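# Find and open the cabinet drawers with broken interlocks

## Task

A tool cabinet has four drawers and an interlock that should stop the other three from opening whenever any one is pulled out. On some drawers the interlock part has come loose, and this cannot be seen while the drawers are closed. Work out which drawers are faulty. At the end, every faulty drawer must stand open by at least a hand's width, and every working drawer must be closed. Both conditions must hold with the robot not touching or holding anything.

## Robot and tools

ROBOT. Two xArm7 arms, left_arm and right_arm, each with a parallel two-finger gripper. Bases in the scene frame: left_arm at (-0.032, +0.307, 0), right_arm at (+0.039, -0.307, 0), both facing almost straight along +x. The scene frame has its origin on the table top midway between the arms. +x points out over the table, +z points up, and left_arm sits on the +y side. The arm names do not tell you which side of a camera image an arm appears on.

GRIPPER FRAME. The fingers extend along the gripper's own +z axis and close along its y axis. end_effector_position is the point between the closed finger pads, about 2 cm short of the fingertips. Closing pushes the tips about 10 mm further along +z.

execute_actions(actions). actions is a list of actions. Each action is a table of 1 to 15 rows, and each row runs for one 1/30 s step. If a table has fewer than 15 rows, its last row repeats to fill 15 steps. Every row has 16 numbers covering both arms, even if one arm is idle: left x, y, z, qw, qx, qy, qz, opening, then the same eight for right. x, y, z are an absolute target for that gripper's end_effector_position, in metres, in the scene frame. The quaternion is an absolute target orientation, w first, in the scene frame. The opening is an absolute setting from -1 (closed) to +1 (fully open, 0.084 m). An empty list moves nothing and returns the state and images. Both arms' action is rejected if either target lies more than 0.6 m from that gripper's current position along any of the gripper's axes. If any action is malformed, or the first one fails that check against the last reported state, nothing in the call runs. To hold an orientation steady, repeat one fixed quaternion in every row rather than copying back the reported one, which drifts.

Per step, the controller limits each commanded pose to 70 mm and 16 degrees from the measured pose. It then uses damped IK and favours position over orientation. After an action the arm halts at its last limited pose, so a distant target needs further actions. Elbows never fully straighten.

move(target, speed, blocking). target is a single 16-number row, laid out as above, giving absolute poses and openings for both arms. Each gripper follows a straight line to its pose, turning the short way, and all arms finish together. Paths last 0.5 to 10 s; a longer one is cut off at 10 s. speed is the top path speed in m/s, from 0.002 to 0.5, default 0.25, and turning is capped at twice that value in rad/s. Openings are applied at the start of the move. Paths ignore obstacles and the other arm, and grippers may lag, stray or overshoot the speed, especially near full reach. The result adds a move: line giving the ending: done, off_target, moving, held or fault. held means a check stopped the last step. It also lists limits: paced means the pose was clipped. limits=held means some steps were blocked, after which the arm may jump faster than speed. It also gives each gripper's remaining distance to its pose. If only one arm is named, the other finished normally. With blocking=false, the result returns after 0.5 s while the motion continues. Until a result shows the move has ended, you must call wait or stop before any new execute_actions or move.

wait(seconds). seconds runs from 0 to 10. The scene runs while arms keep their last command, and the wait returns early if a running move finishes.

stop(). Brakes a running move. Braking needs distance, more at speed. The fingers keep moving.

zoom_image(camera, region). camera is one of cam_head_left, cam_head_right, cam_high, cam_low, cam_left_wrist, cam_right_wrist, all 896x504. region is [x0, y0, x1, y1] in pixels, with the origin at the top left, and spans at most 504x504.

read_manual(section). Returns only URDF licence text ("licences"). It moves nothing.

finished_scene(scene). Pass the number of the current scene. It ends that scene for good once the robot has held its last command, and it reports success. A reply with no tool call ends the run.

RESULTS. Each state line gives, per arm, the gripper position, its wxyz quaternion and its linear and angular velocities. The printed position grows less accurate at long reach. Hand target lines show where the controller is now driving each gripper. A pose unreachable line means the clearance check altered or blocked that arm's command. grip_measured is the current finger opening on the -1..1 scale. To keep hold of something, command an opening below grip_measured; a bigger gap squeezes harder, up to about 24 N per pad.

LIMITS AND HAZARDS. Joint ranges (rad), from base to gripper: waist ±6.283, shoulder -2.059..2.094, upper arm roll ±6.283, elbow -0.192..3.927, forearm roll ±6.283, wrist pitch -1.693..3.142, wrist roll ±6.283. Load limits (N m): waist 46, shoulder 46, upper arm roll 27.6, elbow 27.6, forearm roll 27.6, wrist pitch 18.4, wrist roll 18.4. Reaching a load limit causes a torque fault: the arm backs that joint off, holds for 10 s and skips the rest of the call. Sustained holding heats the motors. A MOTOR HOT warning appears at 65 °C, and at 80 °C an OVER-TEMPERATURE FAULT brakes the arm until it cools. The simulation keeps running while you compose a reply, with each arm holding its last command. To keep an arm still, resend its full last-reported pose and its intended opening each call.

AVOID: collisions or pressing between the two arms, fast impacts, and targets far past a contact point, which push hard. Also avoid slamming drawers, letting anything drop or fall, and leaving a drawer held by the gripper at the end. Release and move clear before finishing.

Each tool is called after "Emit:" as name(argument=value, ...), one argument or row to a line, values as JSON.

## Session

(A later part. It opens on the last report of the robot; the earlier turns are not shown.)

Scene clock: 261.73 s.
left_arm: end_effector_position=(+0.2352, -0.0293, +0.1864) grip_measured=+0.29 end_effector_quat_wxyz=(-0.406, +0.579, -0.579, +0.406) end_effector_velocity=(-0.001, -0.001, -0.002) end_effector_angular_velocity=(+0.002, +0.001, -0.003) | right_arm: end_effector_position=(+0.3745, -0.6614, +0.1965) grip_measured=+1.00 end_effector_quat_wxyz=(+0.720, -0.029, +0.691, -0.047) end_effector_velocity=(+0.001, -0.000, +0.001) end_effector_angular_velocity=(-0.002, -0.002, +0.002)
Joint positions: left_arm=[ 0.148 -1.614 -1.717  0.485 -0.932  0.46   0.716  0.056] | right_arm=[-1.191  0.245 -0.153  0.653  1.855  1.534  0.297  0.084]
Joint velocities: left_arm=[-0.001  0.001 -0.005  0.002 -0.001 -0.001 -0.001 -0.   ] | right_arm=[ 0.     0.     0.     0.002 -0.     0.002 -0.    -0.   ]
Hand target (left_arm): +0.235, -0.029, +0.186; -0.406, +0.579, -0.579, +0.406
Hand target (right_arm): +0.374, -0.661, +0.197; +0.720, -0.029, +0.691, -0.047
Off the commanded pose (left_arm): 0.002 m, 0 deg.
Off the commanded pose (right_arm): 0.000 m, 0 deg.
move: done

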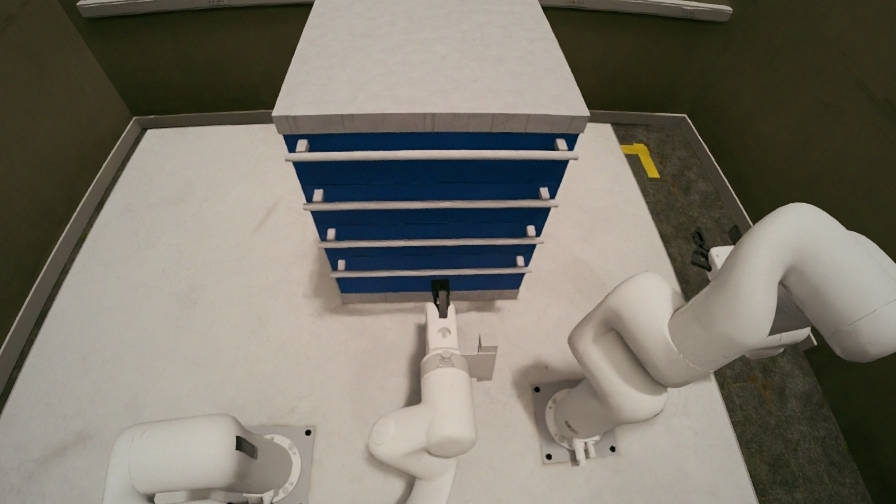

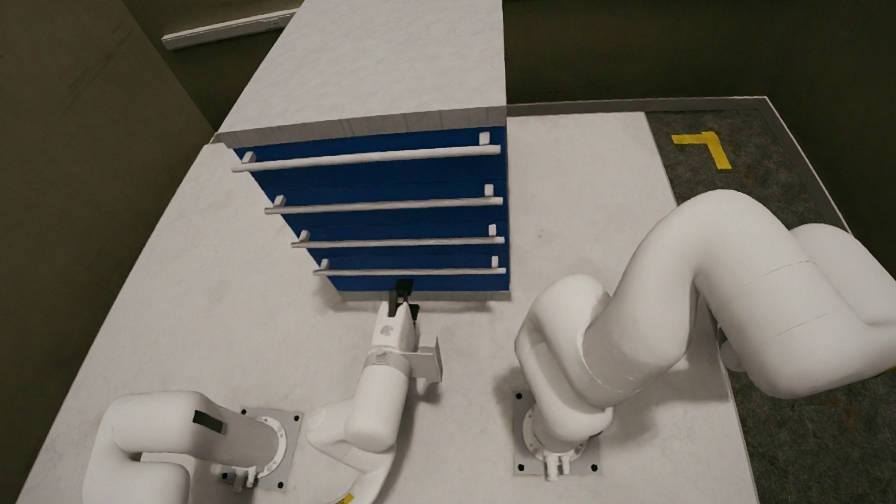

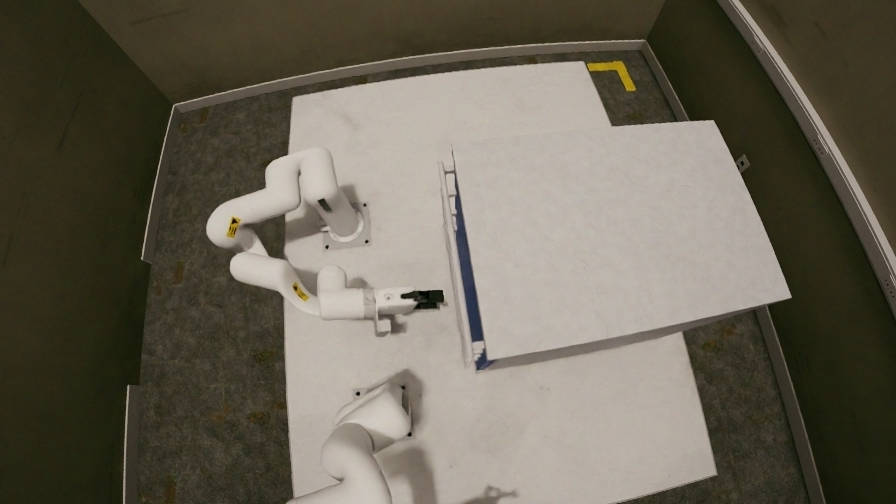

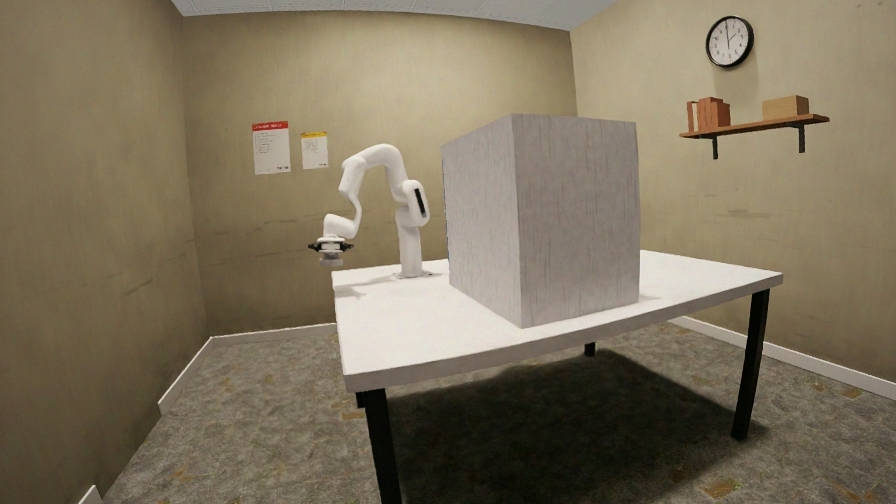

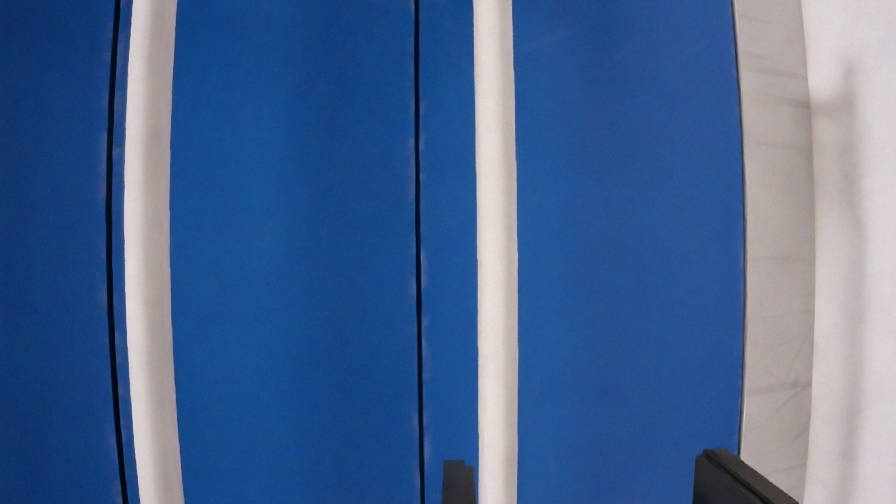

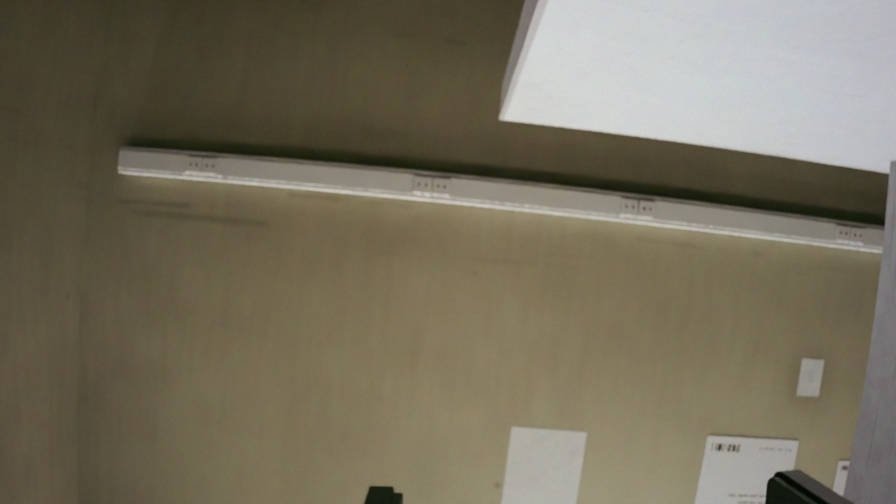

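Emit:
move(
  target=[0.29,-0.03,0.185,0.4056,-0.5792,0.5792,-0.4056,0.0,0.3745,-0.6614,0.1965,0.72,-0.029,0.691,-0.047,1],
  speed=0.08,
)

Scene clock: 272.70 s.
left_arm: end_effector_position=(+0.2895, -0.0302, +0.1849) grip_measured=-0.01 end_effector_quat_wxyz=(-0.406, +0.579, -0.579, +0.406) end_effector_velocity=(+0.001, +0.000, +0.000) end_effector_angular_velocity=(+0.000, -0.001, +0.000) | right_arm: end_effector_position=(+0.3745, -0.6614, +0.1965) grip_measured=+1.00 end_effector_quat_wxyz=(+0.720, -0.029, +0.691, -0.047) end_effector_velocity=(+0.000, -0.000, -0.000) end_effector_angular_velocity=(+0.000, +0.001, -0.001)
Joint positions: left_arm=[ 0.383 -1.511 -1.752  0.546 -1.037  0.262  0.872  0.044] | right_arm=[-1.191  0.245 -0.153  0.653  1.855  1.534  0.297  0.084]
Joint velocities: left_arm=[ 0.002  0.001 -0.    -0.001 -0.001 -0.003  0.002 -0.   ] | right_arm=[ 0.001  0.    -0.     0.     0.001 -0.001  0.     0.   ]
Hand target (left_arm): +0.290, -0.030, +0.185; -0.406, +0.579, -0.579, +0.405
Hand target (right_arm): +0.375, -0.661, +0.196; +0.720, -0.029, +0.691, -0.047
Off the commanded pose (left_arm): 0.001 m, 0 deg.
Off the commanded pose (right_arm): 0.000 m, 0 deg.
move: done

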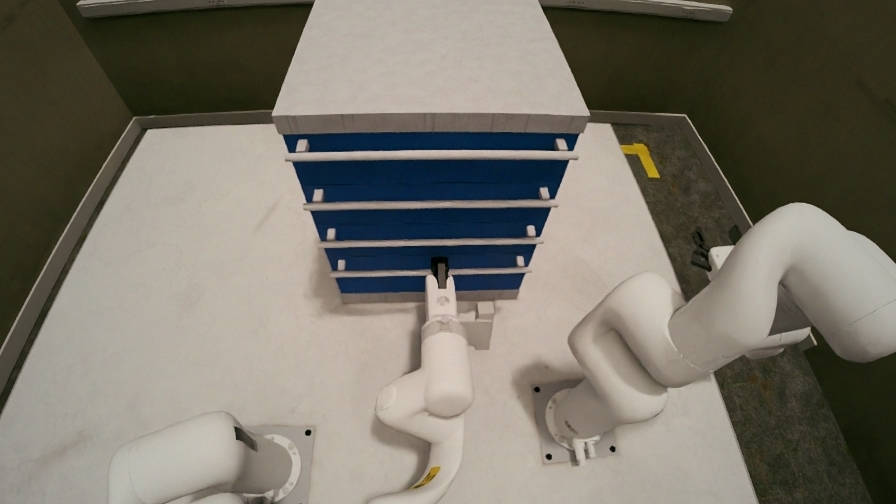

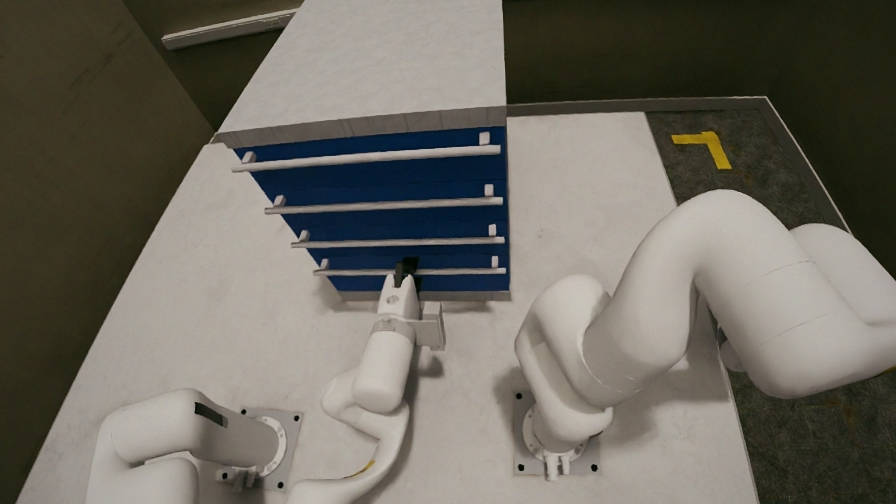

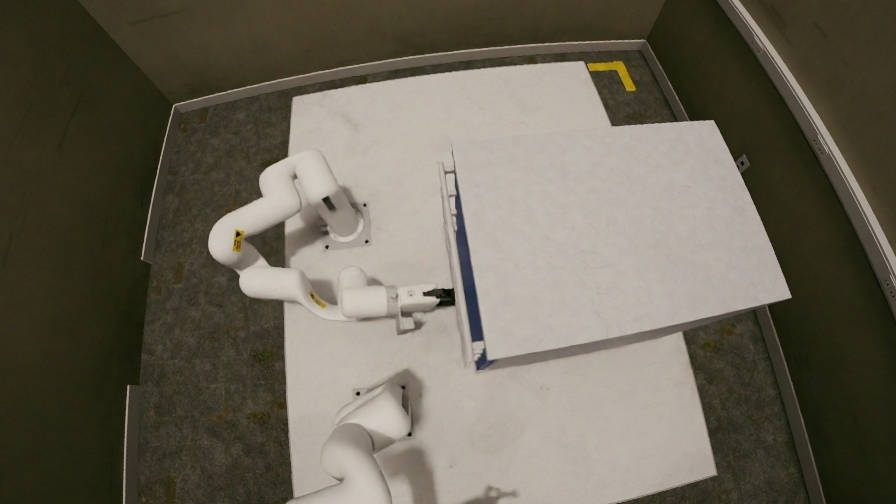

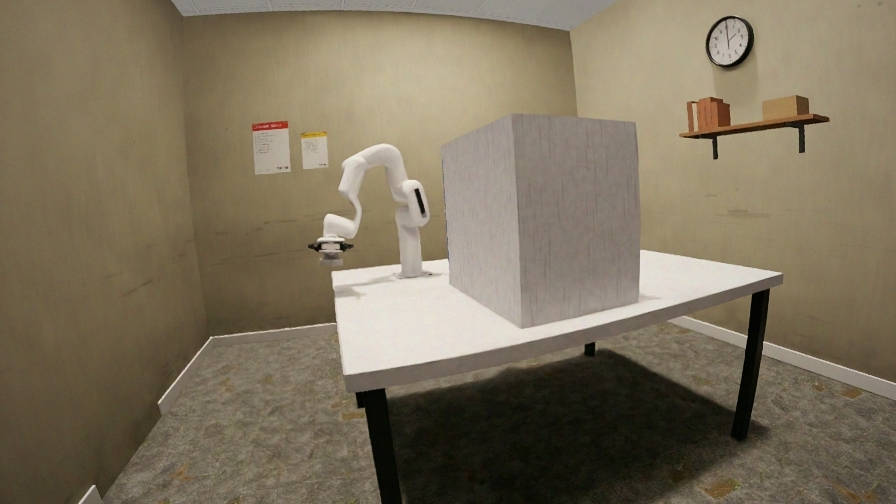

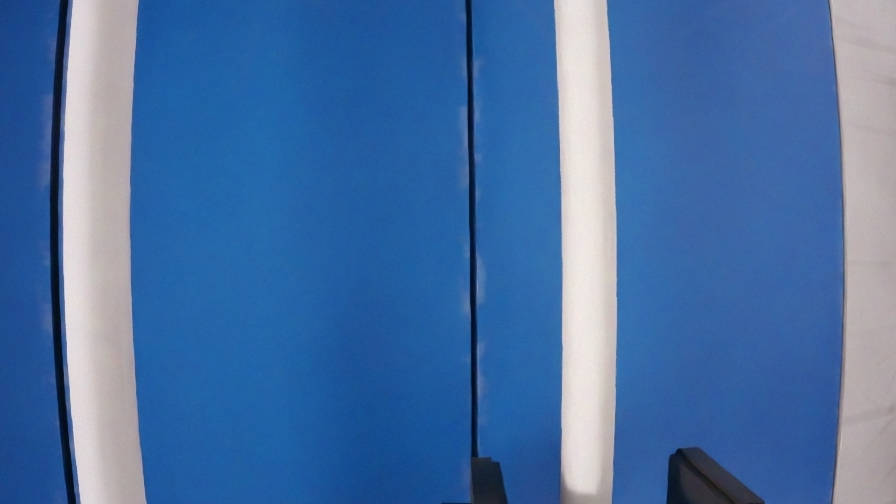

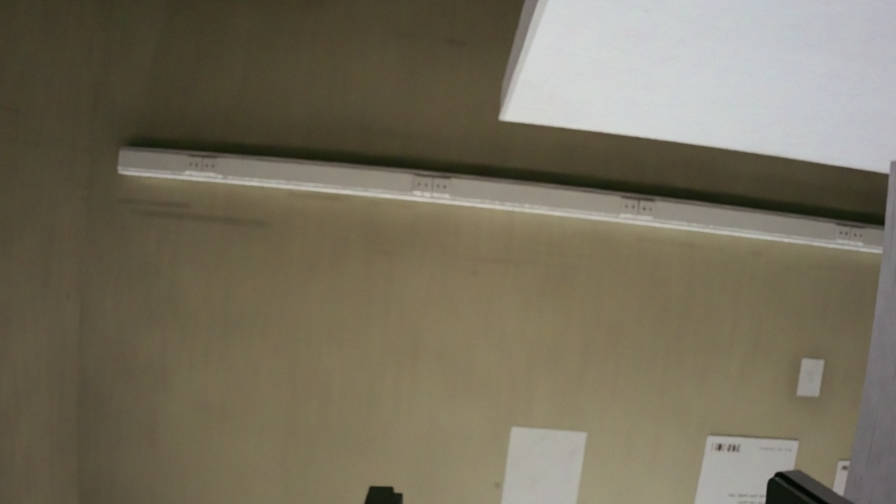

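Emit:
move(
  target=[0.291,-0.03,0.1875,0.4056,-0.5792,0.5792,-0.4056,-1,0.3745,-0.6614,0.1965,0.72,-0.029,0.691,-0.047,1],
  speed=0.08,
)

Emit:
move(
  target=[0.165,-0.03,0.1875,0.4056,-0.5792,0.5792,-0.4056,-1,0.3745,-0.6614,0.1965,0.72,-0.029,0.691,-0.047,1],
  speed=0.08,
)

Scene clock: 278.63 s.
left_arm: end_effector_position=(+0.2907, -0.0300, +0.1869) grip_measured=-0.74 end_effector_quat_wxyz=(-0.405, +0.579, -0.580, +0.405) end_effector_velocity=(+0.000, -0.000, +0.001) end_effector_angular_velocity=(-0.000, -0.001, -0.000) | right_arm: end_effector_position=(+0.3745, -0.6614, +0.1965) grip_measured=+1.00 end_effector_quat_wxyz=(+0.720, -0.029, +0.691, -0.047) end_effector_velocity=(+0.000, -0.000, +0.000) end_effector_angular_velocity=(-0.000, -0.001, +0.000)
Joint positions: left_arm=[ 0.387 -1.506 -1.745  0.547 -1.036  0.261  0.879  0.011] | right_arm=[-1.191  0.245 -0.153  0.653  1.855  1.534  0.297  0.084]
Joint velocities: left_arm=[ 0.001 -0.001  0.001  0.001 -0.001 -0.001  0.001  0.   ] | right_arm=[-0.    -0.     0.     0.     0.     0.001  0.     0.   ]
Hand target (left_arm): +0.291, -0.030, +0.187; -0.406, +0.579, -0.579, +0.406
Hand target (right_arm): +0.375, -0.661, +0.196; +0.720, -0.029, +0.691, -0.047
Off the commanded pose (left_arm): 0.001 m, 0 deg.
Off the commanded pose (right_arm): 0.000 m, 0 deg.
move: done

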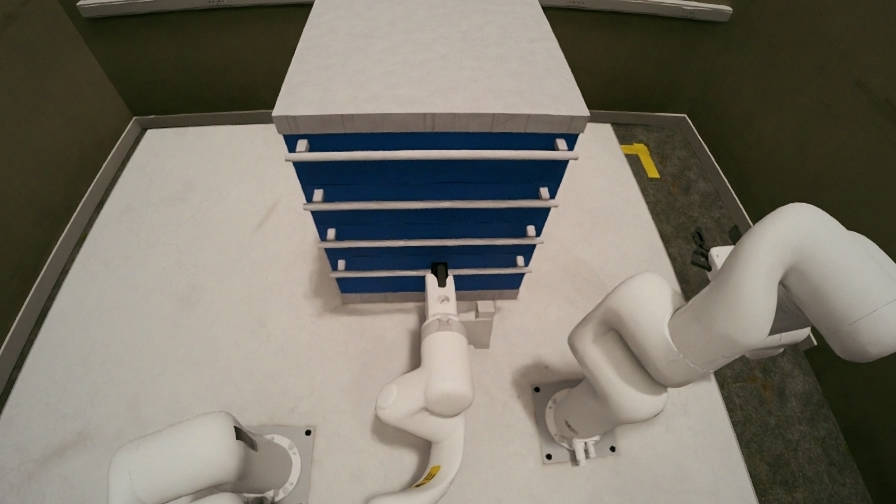

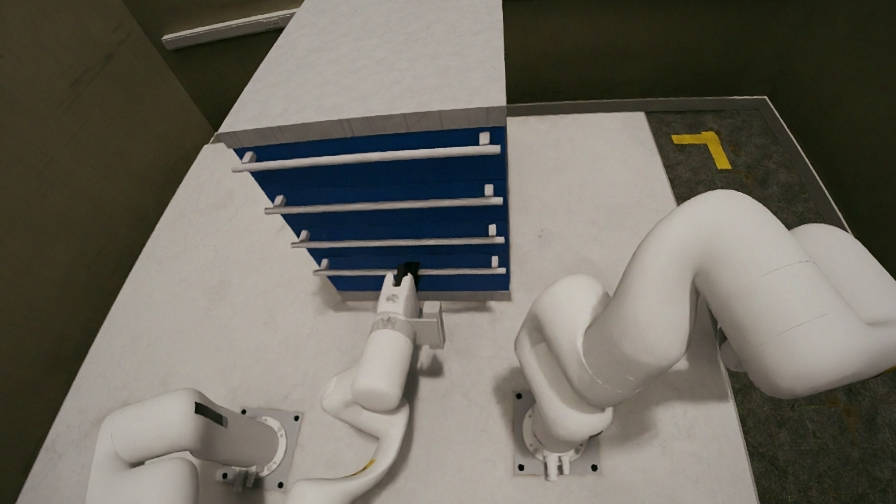

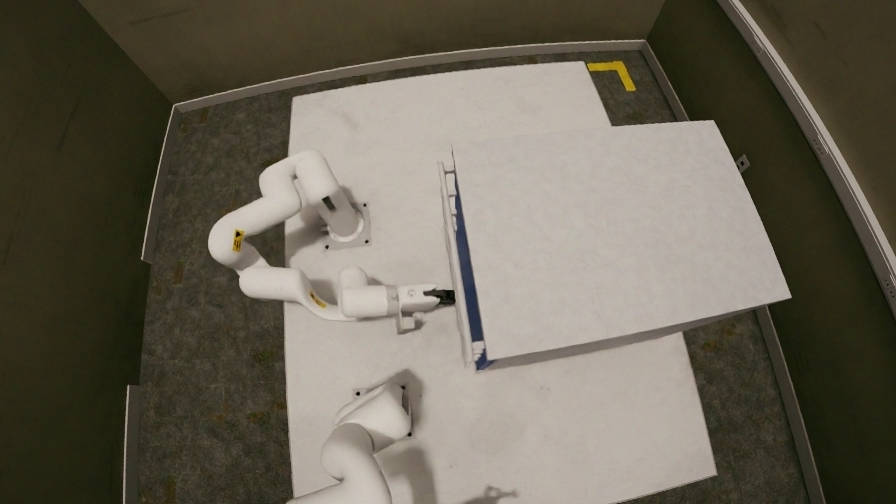

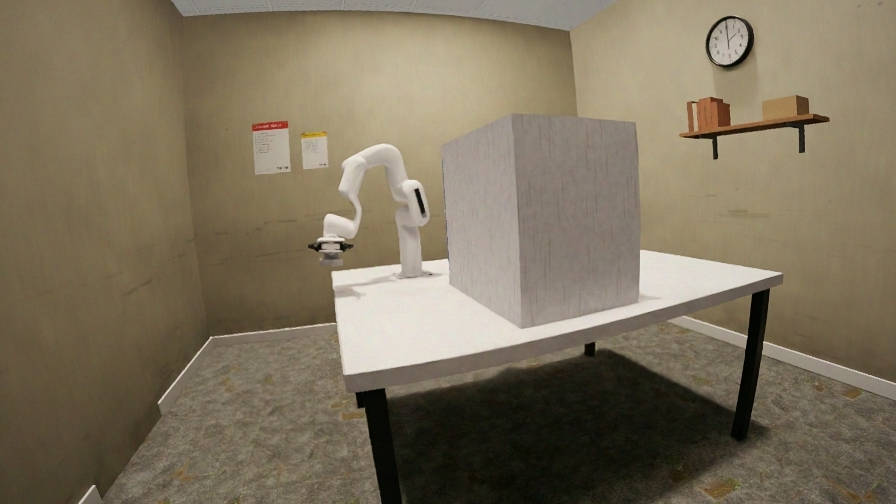

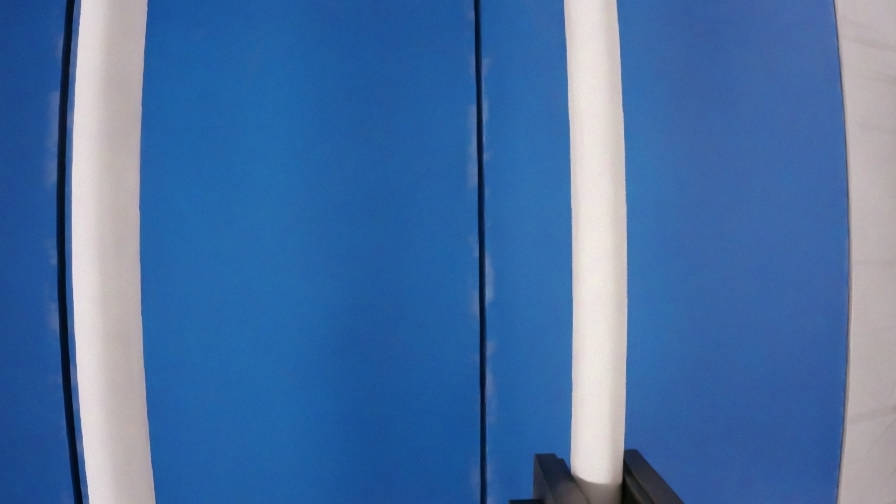

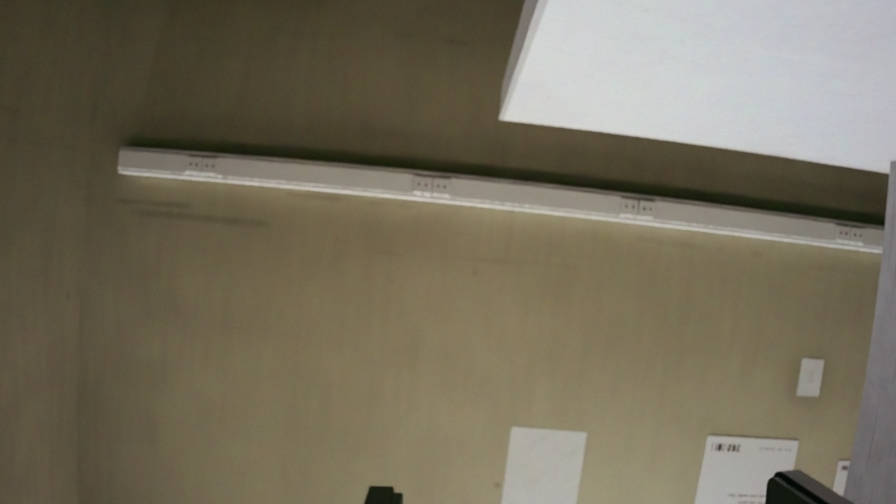

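Scene clock: 280.53 s.
left_arm: end_effector_position=(+0.1656, -0.0304, +0.1871) grip_measured=-0.74 end_effector_quat_wxyz=(-0.405, +0.579, -0.579, +0.405) end_effector_velocity=(-0.000, +0.000, +0.000) end_effector_angular_velocity=(-0.000, -0.001, +0.001) | right_arm: end_effector_position=(+0.3745, -0.6614, +0.1965) grip_measured=+1.00 end_effector_quat_wxyz=(+0.720, -0.029, +0.691, -0.047) end_effector_velocity=(-0.001, -0.001, +0.001) end_effector_angular_velocity=(-0.002, -0.001, -0.002)
Joint positions: left_arm=[-0.107 -1.696 -1.674  0.475 -0.794  0.712  0.557  0.011] | right_arm=[-1.191  0.245 -0.153  0.653  1.855  1.534  0.297  0.084]
Joint velocities: left_arm=[-0.    -0.002  0.001  0.001  0.001  0.003 -0.001  0.   ] | right_arm=[-0.002  0.    -0.     0.002  0.     0.001  0.    -0.   ]
Hand target (left_arm): +0.166, -0.030, +0.188; -0.405, +0.579, -0.579, +0.406
Hand target (right_arm): +0.374, -0.661, +0.197; +0.720, -0.029, +0.691, -0.047
Off the commanded pose (left_arm): 0.001 m, 0 deg.
Off the commanded pose (right_arm): 0.000 m, 0 deg.
move: done

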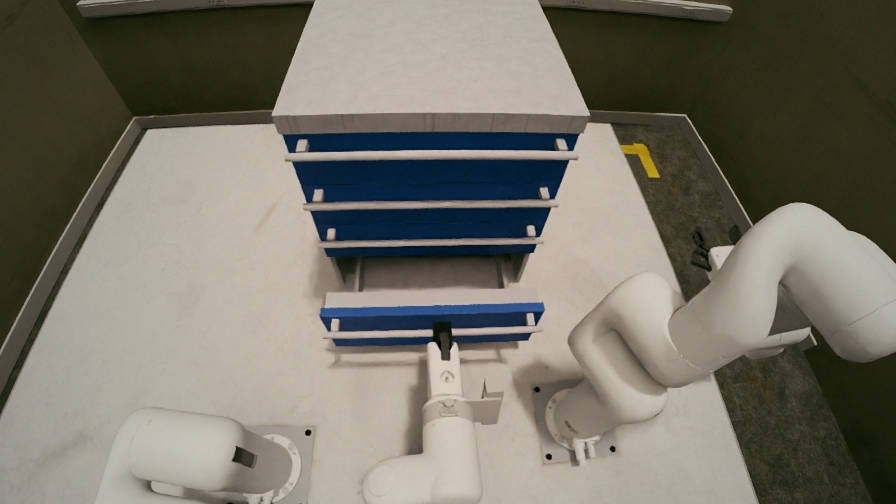

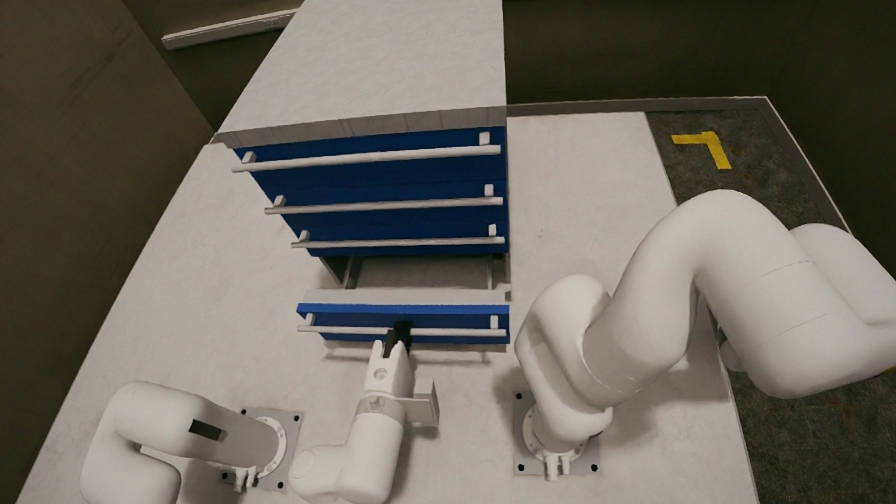

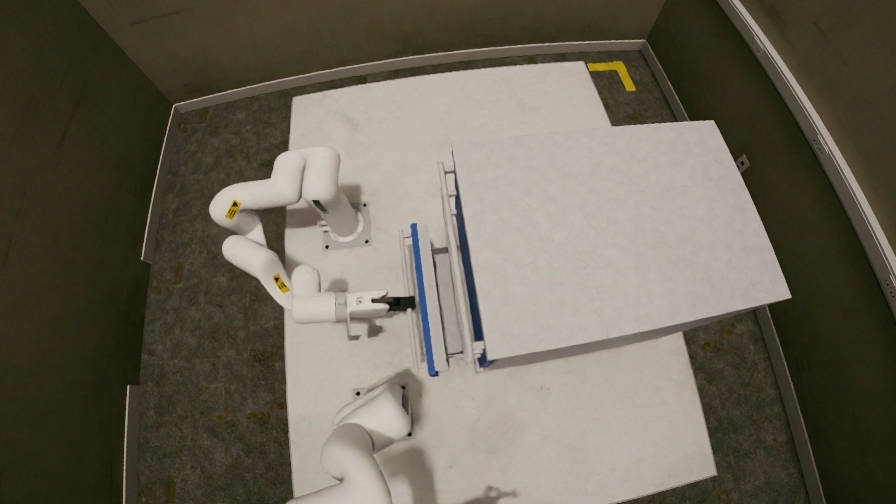

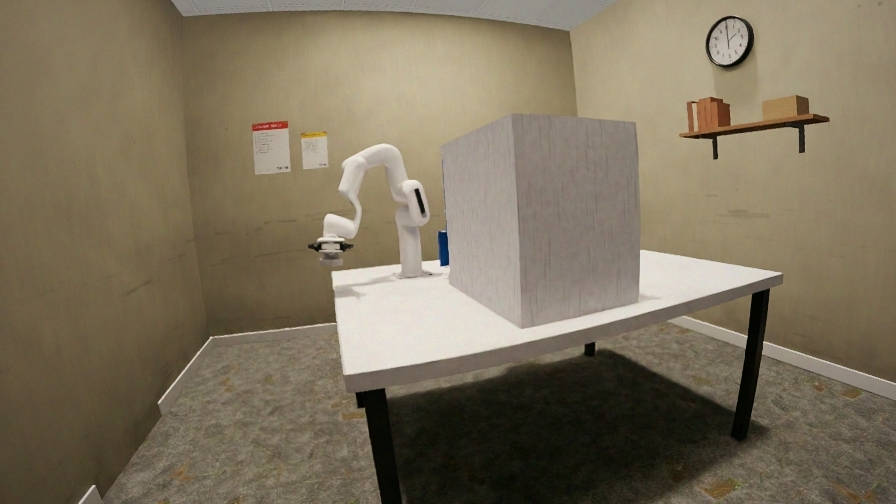

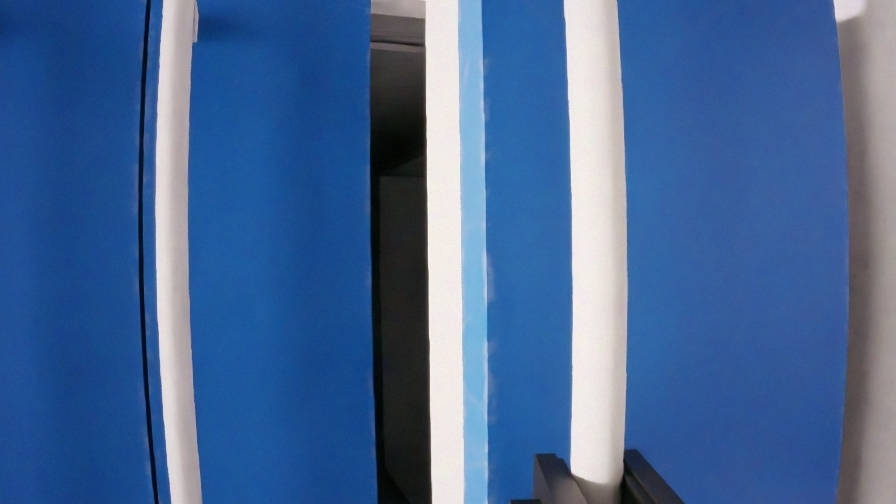

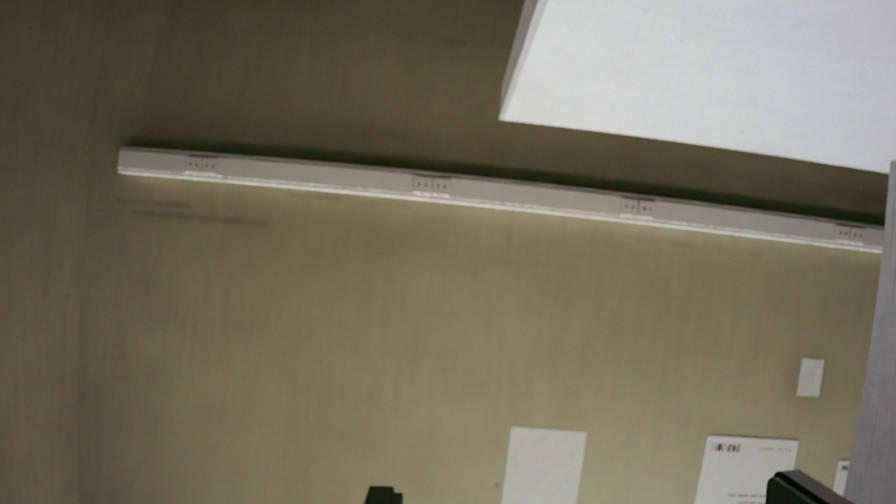

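Emit:
zoom_image(
  camera="cam_head_right",
  region=[460,235,540,325],
)

Emit:
zoom_image(
  camera="cam_high",
  region=[420,320,500,390],
)

Emit:
zoom_image(
  camera="cam_head_left",
  region=[310,230,560,330],
)

Region (460, 235, 540, 325) of cam_head_right's 896x504 image, scaled by 5.600, with more detail than that image has.

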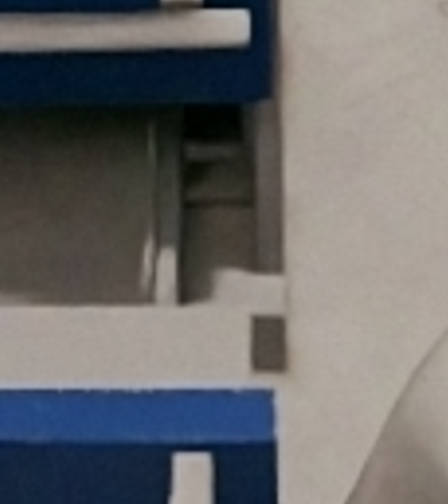

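Region (420, 320, 500, 390) of cam_high's 896x504 image, scaled by 6.300, with more detail than that image has; it fills the top 441 rows of this view, and the rest is white.

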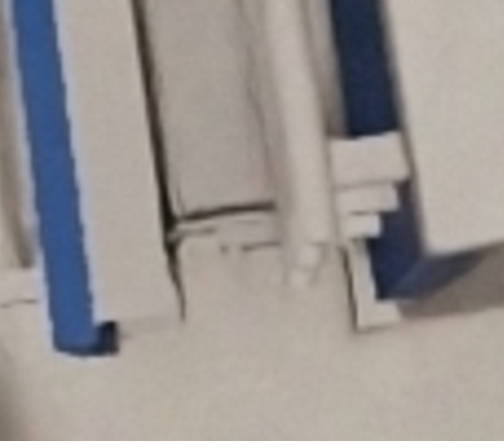

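Region (310, 230, 560, 330) of cam_head_left's 896x504 image, scaled by 2.016, with more detail than that image has; it fills the top 202 rows of this view, and the rest is white.

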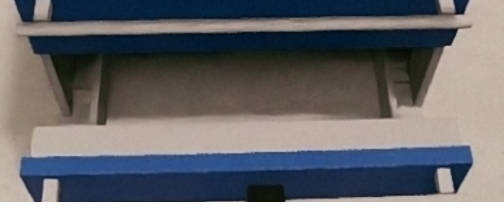

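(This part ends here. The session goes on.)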